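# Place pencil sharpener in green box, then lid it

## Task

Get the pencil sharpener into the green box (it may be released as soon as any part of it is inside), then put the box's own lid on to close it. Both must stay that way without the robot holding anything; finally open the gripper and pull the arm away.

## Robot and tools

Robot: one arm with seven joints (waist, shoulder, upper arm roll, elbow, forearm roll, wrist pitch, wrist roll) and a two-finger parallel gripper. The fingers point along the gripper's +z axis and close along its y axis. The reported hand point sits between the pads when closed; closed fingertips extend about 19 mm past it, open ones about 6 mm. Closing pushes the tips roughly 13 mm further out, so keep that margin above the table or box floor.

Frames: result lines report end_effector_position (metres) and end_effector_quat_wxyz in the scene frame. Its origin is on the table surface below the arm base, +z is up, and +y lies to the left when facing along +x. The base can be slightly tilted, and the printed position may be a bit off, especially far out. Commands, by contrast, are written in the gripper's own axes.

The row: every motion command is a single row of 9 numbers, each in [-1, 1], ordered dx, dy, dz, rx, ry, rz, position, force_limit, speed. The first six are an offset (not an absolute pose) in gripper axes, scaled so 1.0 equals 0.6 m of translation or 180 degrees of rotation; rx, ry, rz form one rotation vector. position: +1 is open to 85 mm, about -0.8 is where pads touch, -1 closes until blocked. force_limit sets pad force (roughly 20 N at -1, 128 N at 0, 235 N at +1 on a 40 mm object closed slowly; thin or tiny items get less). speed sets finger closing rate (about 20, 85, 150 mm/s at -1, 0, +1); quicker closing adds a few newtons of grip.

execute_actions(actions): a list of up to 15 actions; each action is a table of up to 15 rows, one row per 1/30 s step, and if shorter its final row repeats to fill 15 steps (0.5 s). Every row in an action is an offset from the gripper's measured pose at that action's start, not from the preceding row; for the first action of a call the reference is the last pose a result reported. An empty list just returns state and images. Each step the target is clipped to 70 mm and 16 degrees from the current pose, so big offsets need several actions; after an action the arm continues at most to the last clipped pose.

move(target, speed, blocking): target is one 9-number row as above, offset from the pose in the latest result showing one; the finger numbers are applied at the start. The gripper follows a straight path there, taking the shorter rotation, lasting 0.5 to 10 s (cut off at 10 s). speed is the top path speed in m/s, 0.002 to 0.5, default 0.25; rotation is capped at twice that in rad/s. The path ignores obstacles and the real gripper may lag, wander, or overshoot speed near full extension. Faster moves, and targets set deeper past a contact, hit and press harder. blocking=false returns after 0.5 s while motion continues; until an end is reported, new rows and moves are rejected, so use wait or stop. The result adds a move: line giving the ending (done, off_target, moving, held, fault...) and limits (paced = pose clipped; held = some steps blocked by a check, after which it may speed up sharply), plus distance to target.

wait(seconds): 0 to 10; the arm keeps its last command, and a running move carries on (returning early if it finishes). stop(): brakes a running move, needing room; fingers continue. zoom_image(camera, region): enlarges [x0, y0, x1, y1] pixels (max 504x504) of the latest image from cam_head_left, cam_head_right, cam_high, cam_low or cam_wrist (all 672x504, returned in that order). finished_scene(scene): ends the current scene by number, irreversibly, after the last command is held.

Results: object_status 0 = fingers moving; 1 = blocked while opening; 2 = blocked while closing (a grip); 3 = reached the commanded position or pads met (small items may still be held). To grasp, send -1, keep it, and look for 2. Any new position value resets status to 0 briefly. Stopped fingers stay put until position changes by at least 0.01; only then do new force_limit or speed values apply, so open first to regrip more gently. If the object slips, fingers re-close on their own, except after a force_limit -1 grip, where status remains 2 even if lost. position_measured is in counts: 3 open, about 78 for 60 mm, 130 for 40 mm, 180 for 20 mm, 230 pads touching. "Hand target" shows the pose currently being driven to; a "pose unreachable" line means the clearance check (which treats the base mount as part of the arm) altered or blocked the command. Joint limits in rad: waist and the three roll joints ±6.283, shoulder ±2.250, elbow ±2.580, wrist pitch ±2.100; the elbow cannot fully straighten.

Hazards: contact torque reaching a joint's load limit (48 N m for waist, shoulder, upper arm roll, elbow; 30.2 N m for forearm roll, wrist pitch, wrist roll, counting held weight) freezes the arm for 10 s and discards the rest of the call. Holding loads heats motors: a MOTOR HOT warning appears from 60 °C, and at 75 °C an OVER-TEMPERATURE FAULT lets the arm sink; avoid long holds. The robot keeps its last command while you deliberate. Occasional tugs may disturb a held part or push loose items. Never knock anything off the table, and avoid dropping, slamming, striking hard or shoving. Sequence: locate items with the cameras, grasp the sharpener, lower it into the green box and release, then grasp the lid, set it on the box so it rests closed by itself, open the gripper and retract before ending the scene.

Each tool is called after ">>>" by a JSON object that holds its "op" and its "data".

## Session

>>> {"op": "execute_actions", "data": {"actions": []}}

Scene clock: 0.00 s.
end_effector_position=(+0.3586, -0.1698, +0.1398) position_measured=3 object_status=3 end_effector_quat_wxyz=(+0.267, +0.693, -0.670, -0.013)
Joint positions: [ 0.052 -0.016 -0.289  2.389  0.918  1.009  1.967]
Joint velocities: [ 0.     0.     0.     0.     0.    -0.001 -0.001]
Hand target: +0.359, -0.170, +0.140; +0.267, +0.693, -0.670, -0.013

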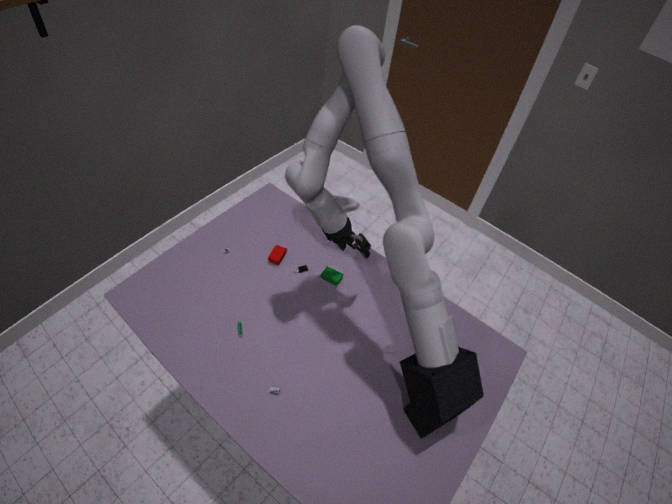

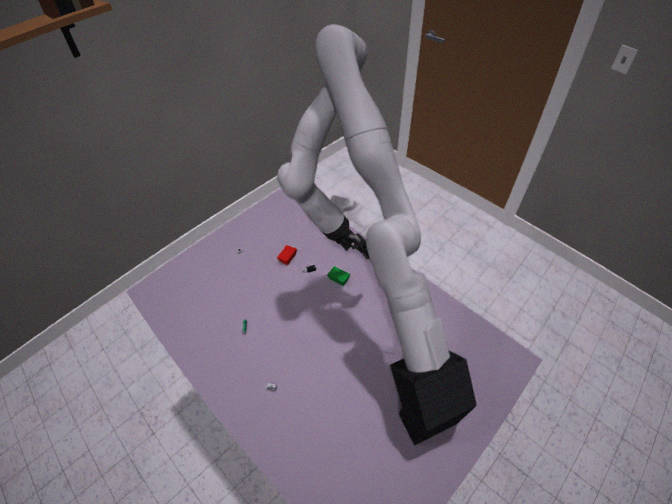

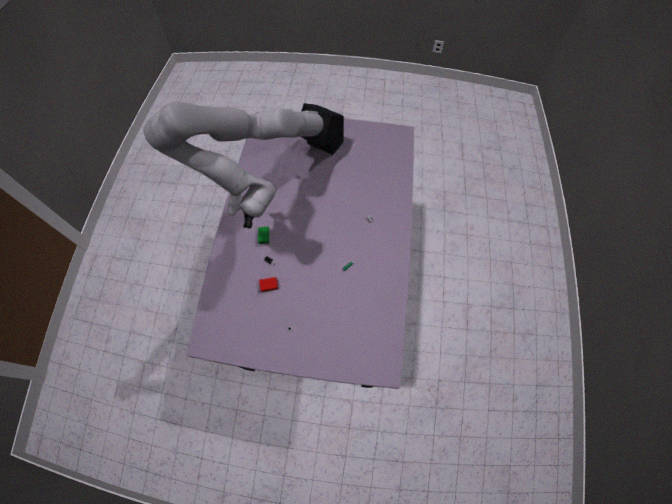

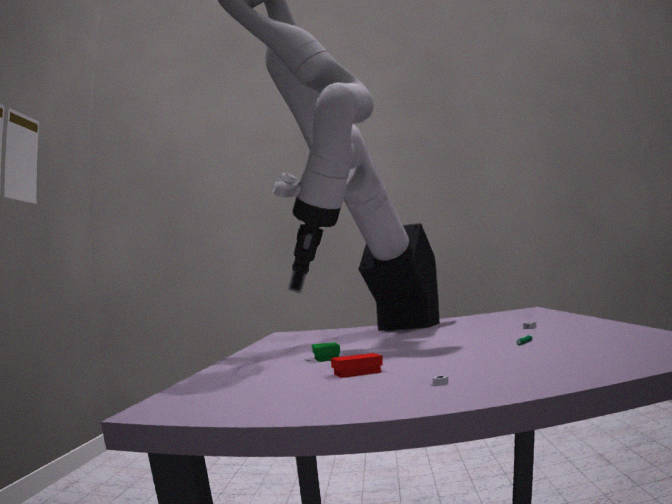

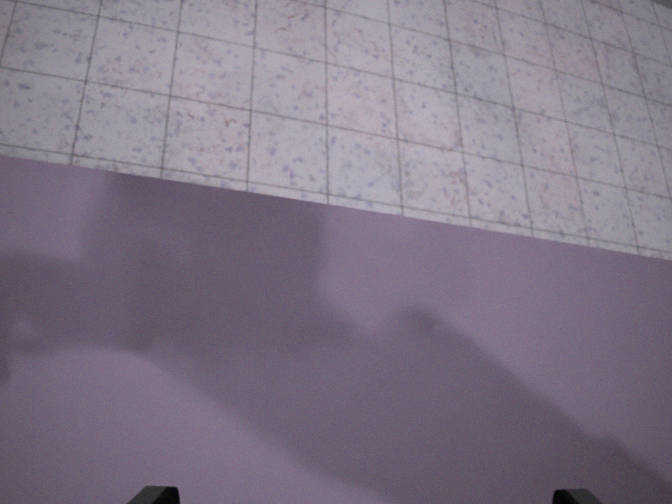

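>>> {"op": "zoom_image", "data": {"camera": "cam_high", "region": [220,190,400,350]}}

>>> {"op": "zoom_image", "data": {"camera": "cam_low", "region": [290,300,570,400]}}

Region (220, 190, 400, 350) of cam_high's 672x504 image, scaled by 2.800, with more detail than that image has.

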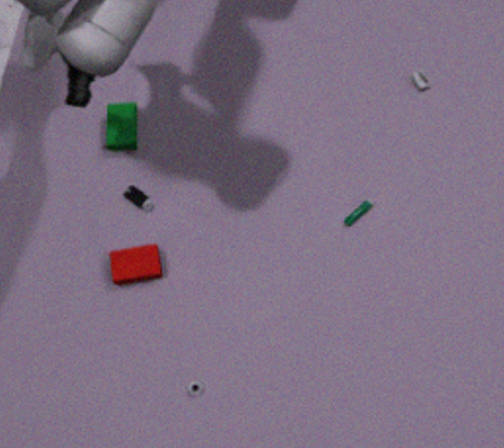

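Region (290, 300, 570, 400) of cam_low's 672x504 image, scaled by 1.800, with more detail than that image has; it fills the top 180 rows of this view, and the rest is white.

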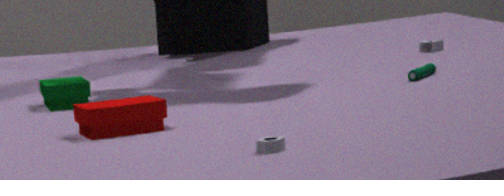

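>>> {"op": "move", "data": {"target": [-0.055,-0.005,-0.138,0.129,-0.113,0,1,-0.6,0], "speed": 0.15}}

Scene clock: 17.30 s.
end_effector_position=(+0.3889, -0.1097, +0.1980) position_measured=3 object_status=3 end_effector_quat_wxyz=(+0.002, +0.719, -0.695, -0.001)
Joint positions: [-0.083 -0.52  -0.228  2.562  0.815  0.687  2.167]
Joint velocities: [-0.004 -0.013  0.     0.001 -0.003 -0.003  0.004]
Hand target: +0.389, -0.110, +0.198; +0.001, +0.719, -0.695, -0.001
Off the commanded pose: 0.001 m, 0 deg.
move: done

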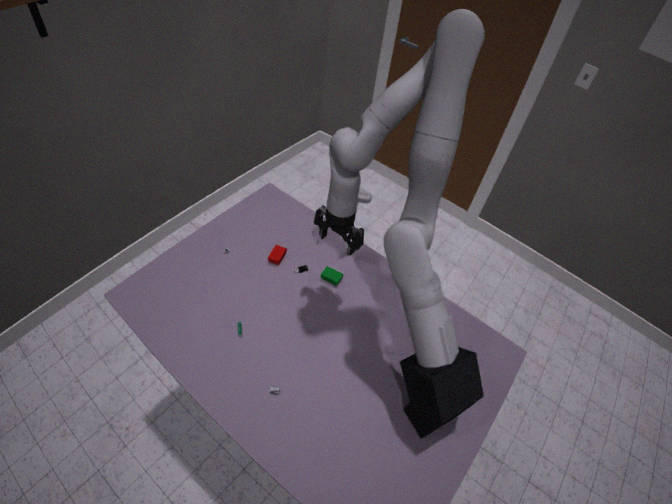

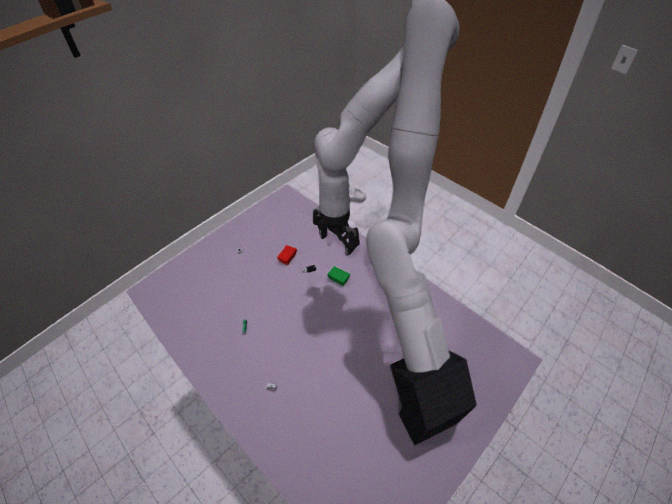

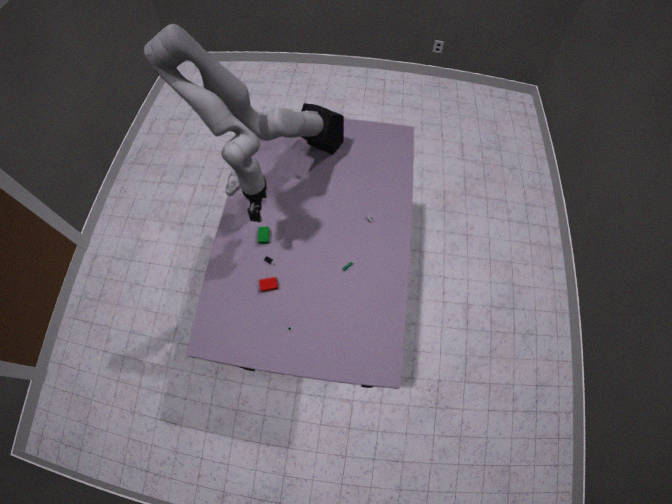

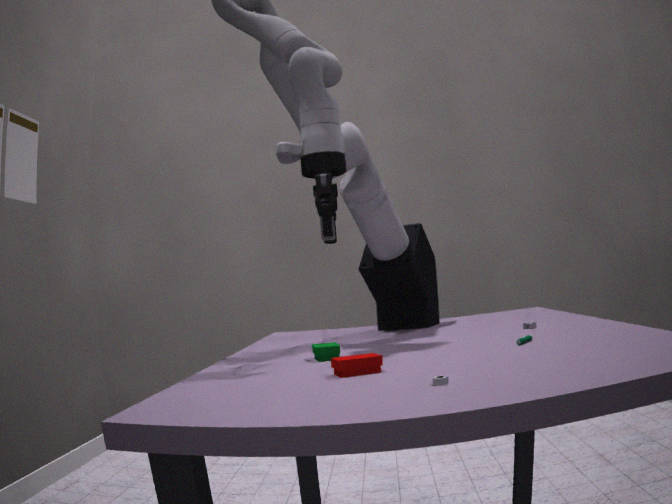

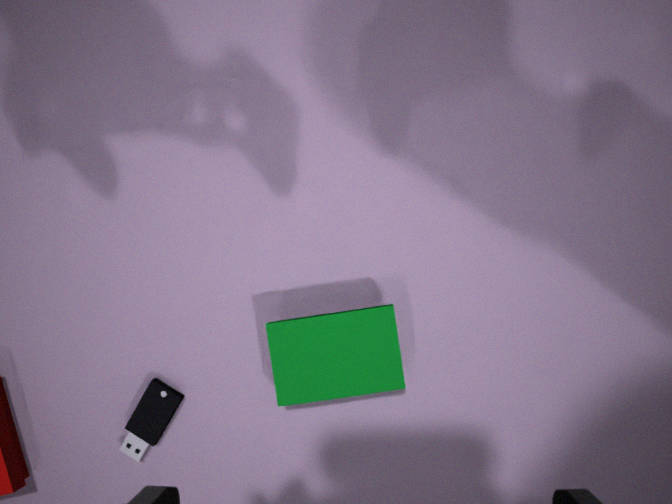

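>>> {"op": "move", "data": {"target": [0,-0.031,0.2,0,0,0.456,1,-0.6,0], "speed": 0.2}}

Scene clock: 26.57 s.
end_effector_position=(+0.4080, -0.1104, +0.0781) position_measured=3 object_status=3 end_effector_quat_wxyz=(-0.012, -0.085, +0.996, +0.000)
Joint positions: [ 0.421 -0.011 -0.399  2.58   1.91   0.405 -0.189]
Joint velocities: [ 0.192  0.012 -0.19   0.002  0.047 -0.001 -0.041]
Hand target: +0.408, -0.110, +0.078; -0.012, -0.086, +0.996, +0.000
Off the commanded pose: 0.002 m, 1 deg.
joint sent to its limit — the command would take joint 4 (elbow) past its upper limit, so that joint was sent only as far as its limit.
move: done

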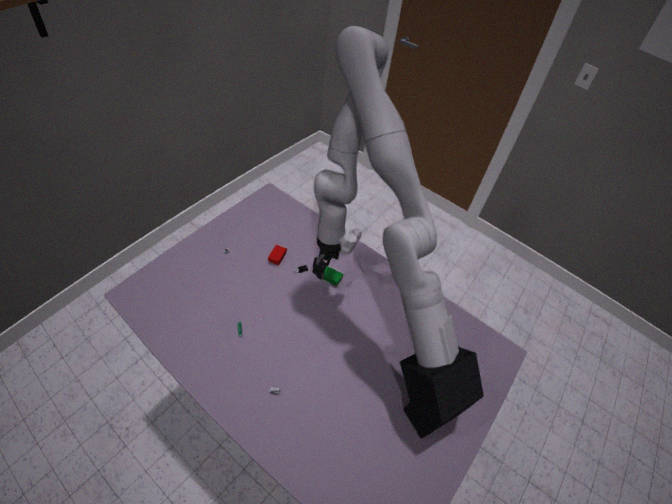

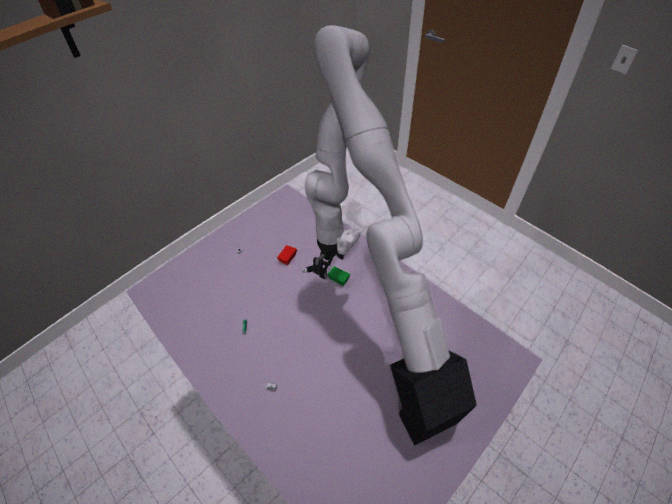

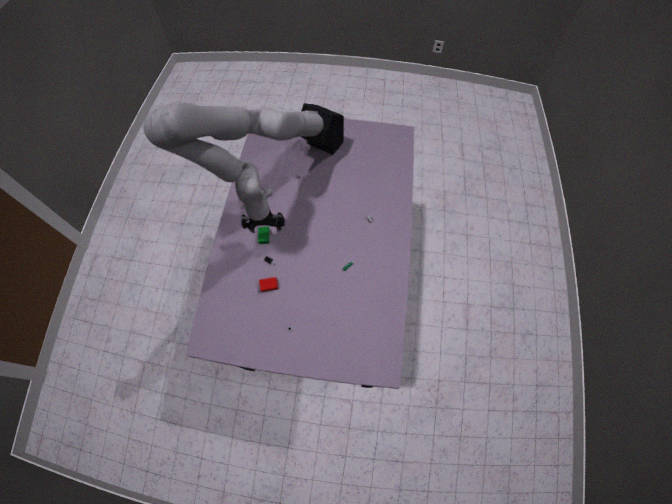

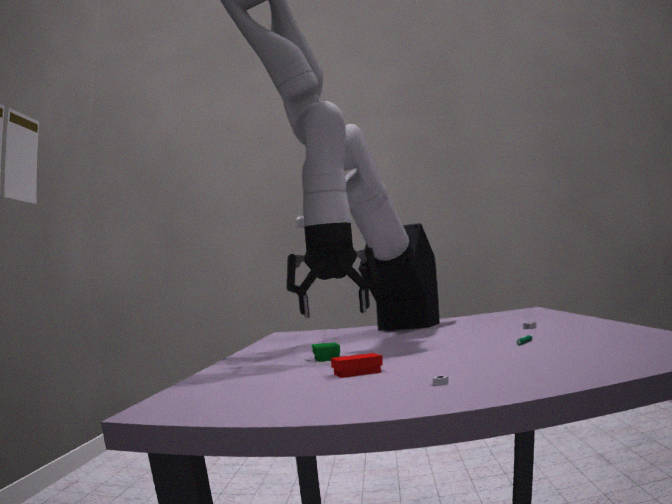

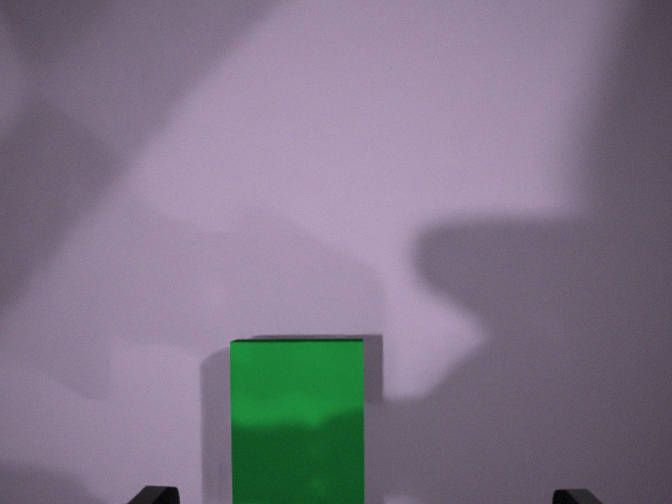

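>>> {"op": "move", "data": {"target": [0,-0.04,0,0,0,0,1,-0.6,0], "speed": 0.08}}

Scene clock: 31.33 s.
end_effector_position=(+0.4123, -0.1336, +0.0780) position_measured=3 object_status=3 end_effector_quat_wxyz=(-0.012, -0.086, +0.996, +0.001)
Joint positions: [ 0.504 -0.043 -0.34   2.555  1.978  0.302 -0.141]
Joint velocities: [ 0.003 -0.004  0.006 -0.001  0.005 -0.004  0.003]
Hand target: +0.412, -0.134, +0.078; -0.011, -0.085, +0.996, +0.000
Off the commanded pose: 0.000 m, 0 deg.
move: done

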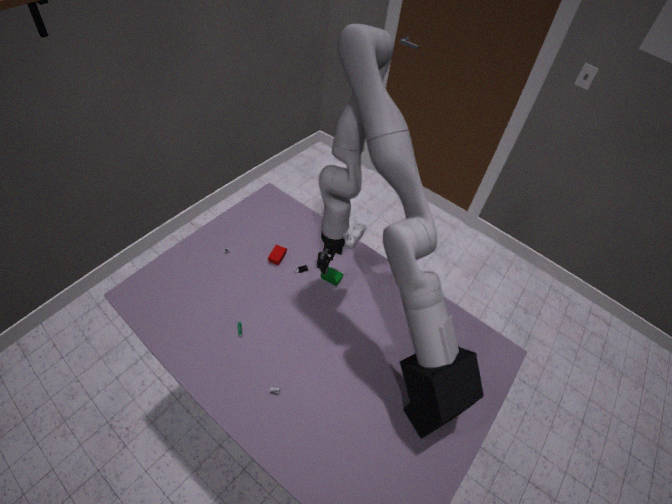

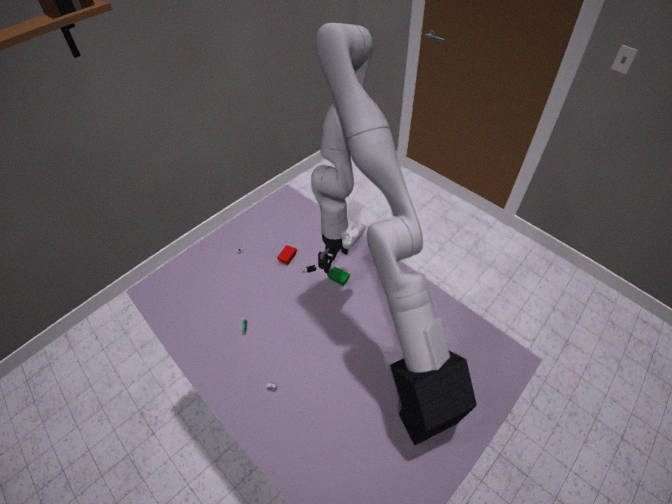

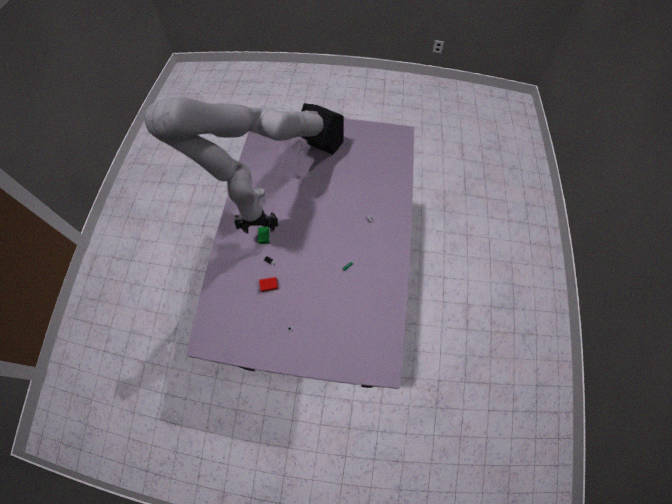

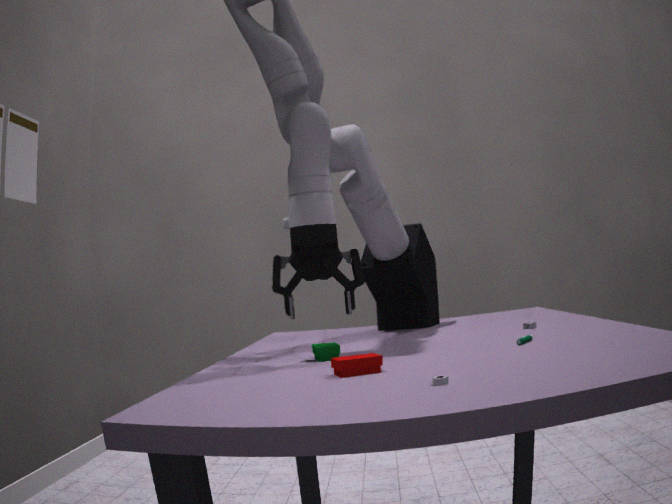

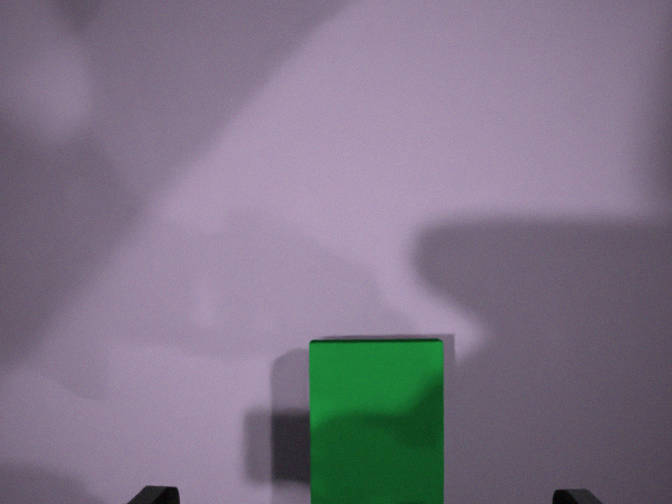

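>>> {"op": "move", "data": {"target": [0,0.002,0.091,0,0,0,0.5,-0.6,0], "speed": 0.05}}

>>> {"op": "move", "data": {"target": [0,0,0,0,0,0,-1,-0.6,-0.5]}}

>>> {"op": "move", "data": {"target": [0,0,-0.08,0,0,0,-1,-0.6,-0.5], "speed": 0.05}}

Scene clock: 38.20 s.
end_effector_position=(+0.4111, -0.1328, +0.0237) position_measured=66 object_status=3 end_effector_quat_wxyz=(-0.011, -0.086, +0.996, -0.000)
Joint positions: [ 0.537  0.185 -0.36   2.537  2.354  0.465 -0.484]
Joint velocities: [ 0.004  0.012  0.     0.001  0.01   0.003 -0.008]
Hand target: +0.411, -0.133, +0.023; -0.012, -0.086, +0.996, -0.000
Off the commanded pose: 0.000 m, 0 deg.
move: done

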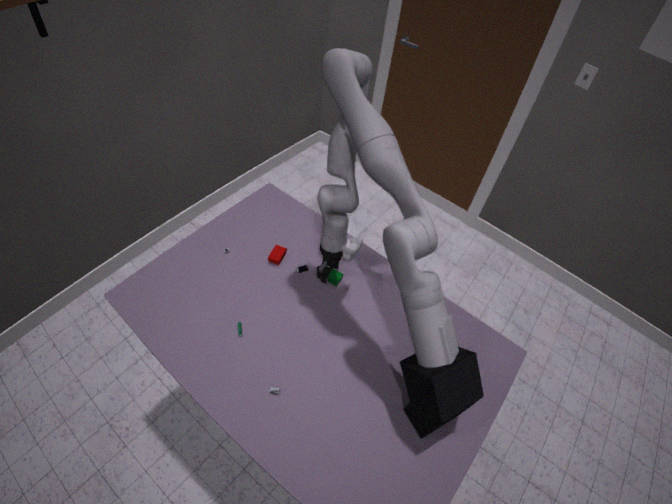

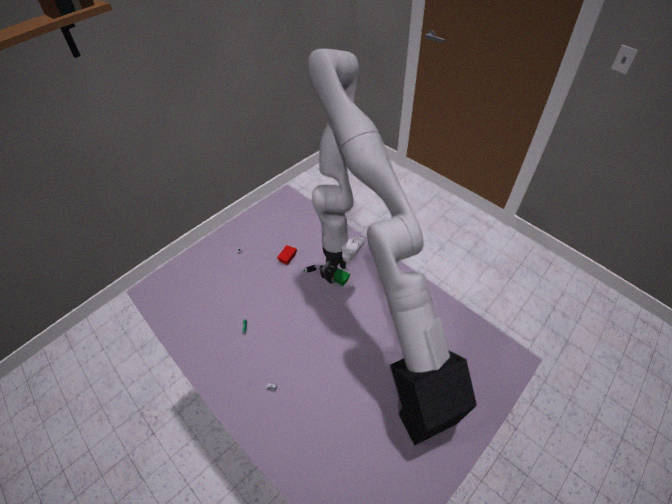

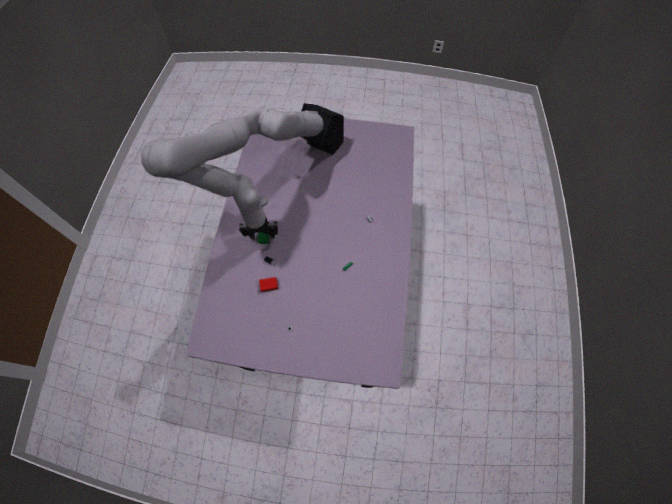

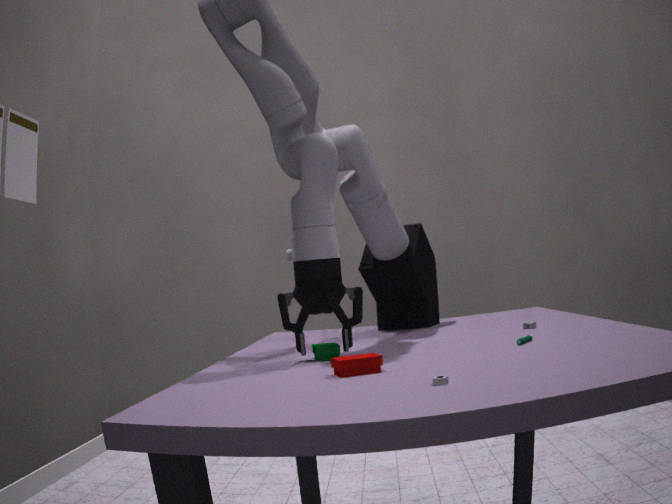

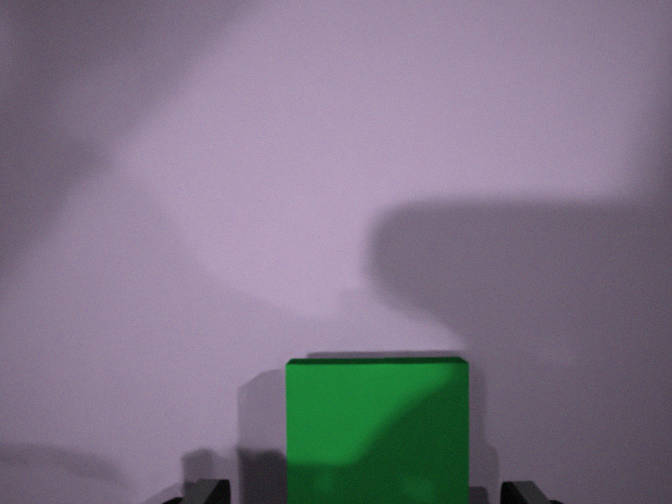

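Scene clock: 38.97 s.
end_effector_position=(+0.4111, -0.1328, +0.0239) position_measured=134 object_status=2 end_effector_quat_wxyz=(-0.011, -0.086, +0.996, -0.000)
Joint positions: [ 0.537  0.185 -0.36   2.537  2.354  0.465 -0.484]
Joint velocities: [ 0.     0.001 -0.     0.    -0.001  0.001 -0.002]
Hand target: +0.411, -0.133, +0.024; -0.011, -0.086, +0.996, -0.000
Off the commanded pose: 0.000 m, 0 deg.
move: done

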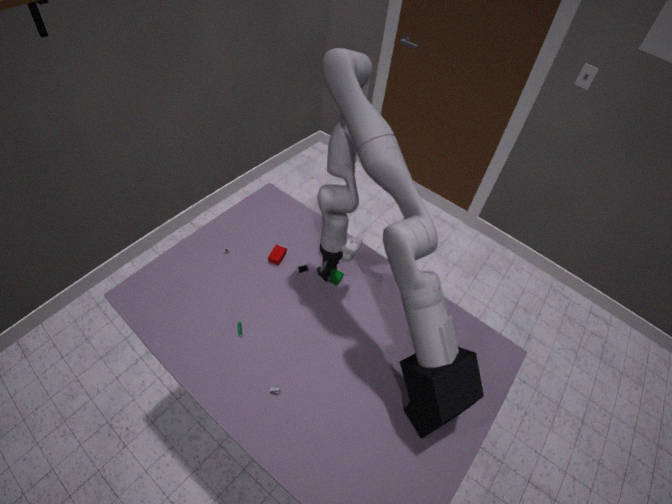

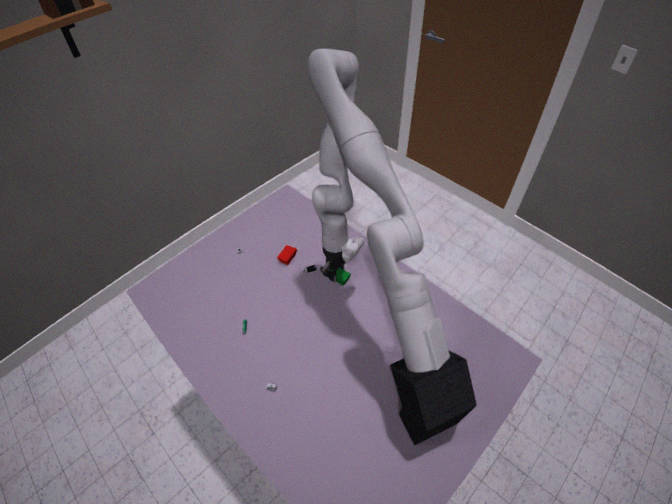

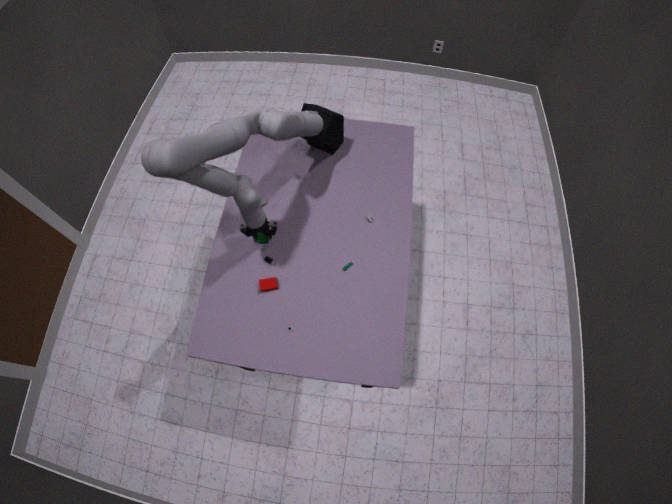

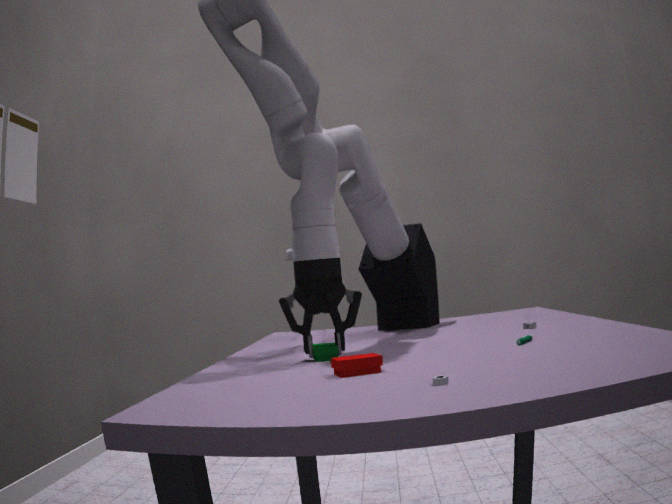

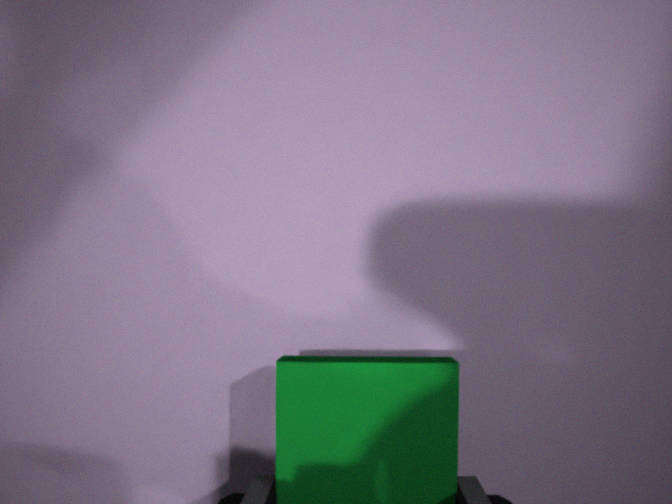

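Scene clock: 40.27 s.
end_effector_position=(+0.4119, -0.1324, +0.0716) position_measured=134 object_status=2 end_effector_quat_wxyz=(-0.011, -0.086, +0.996, +0.001)
Joint positions: [ 0.499 -0.014 -0.34   2.557  2.049  0.325 -0.214]
Joint velocities: [-0.    -0.009 -0.005 -0.007 -0.053 -0.003  0.049]
Hand target: +0.412, -0.132, +0.072; -0.011, -0.086, +0.996, +0.000
Off the commanded pose: 0.000 m, 0 deg.
move: done

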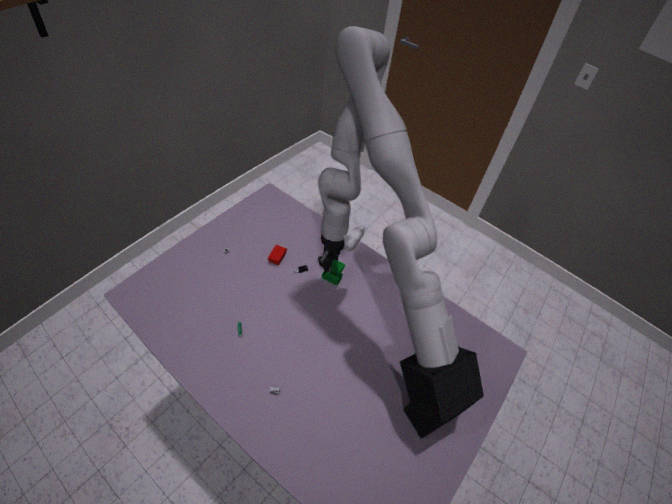

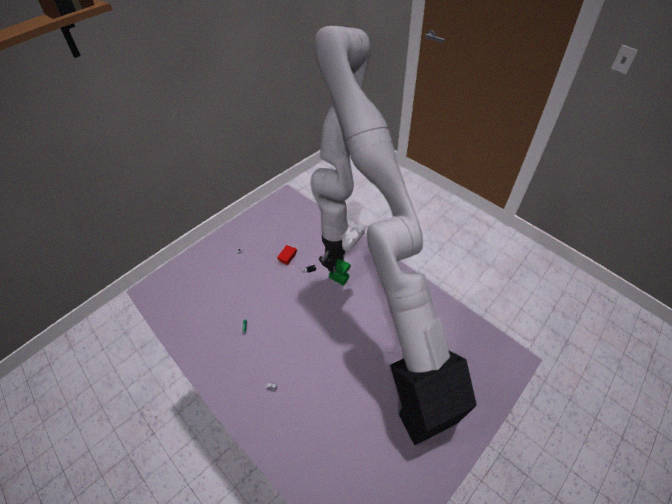

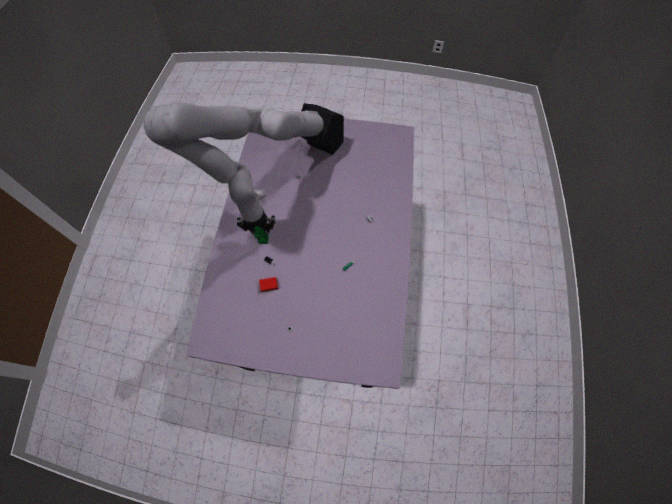

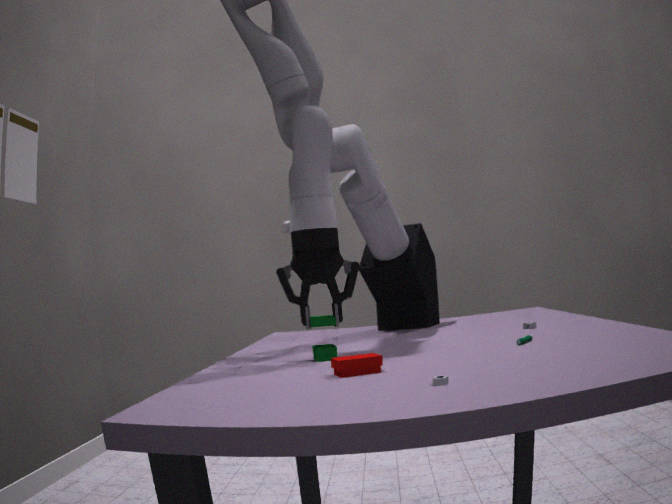

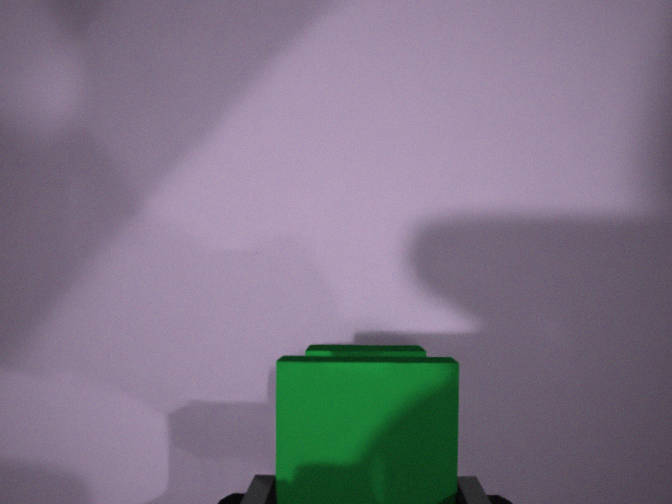

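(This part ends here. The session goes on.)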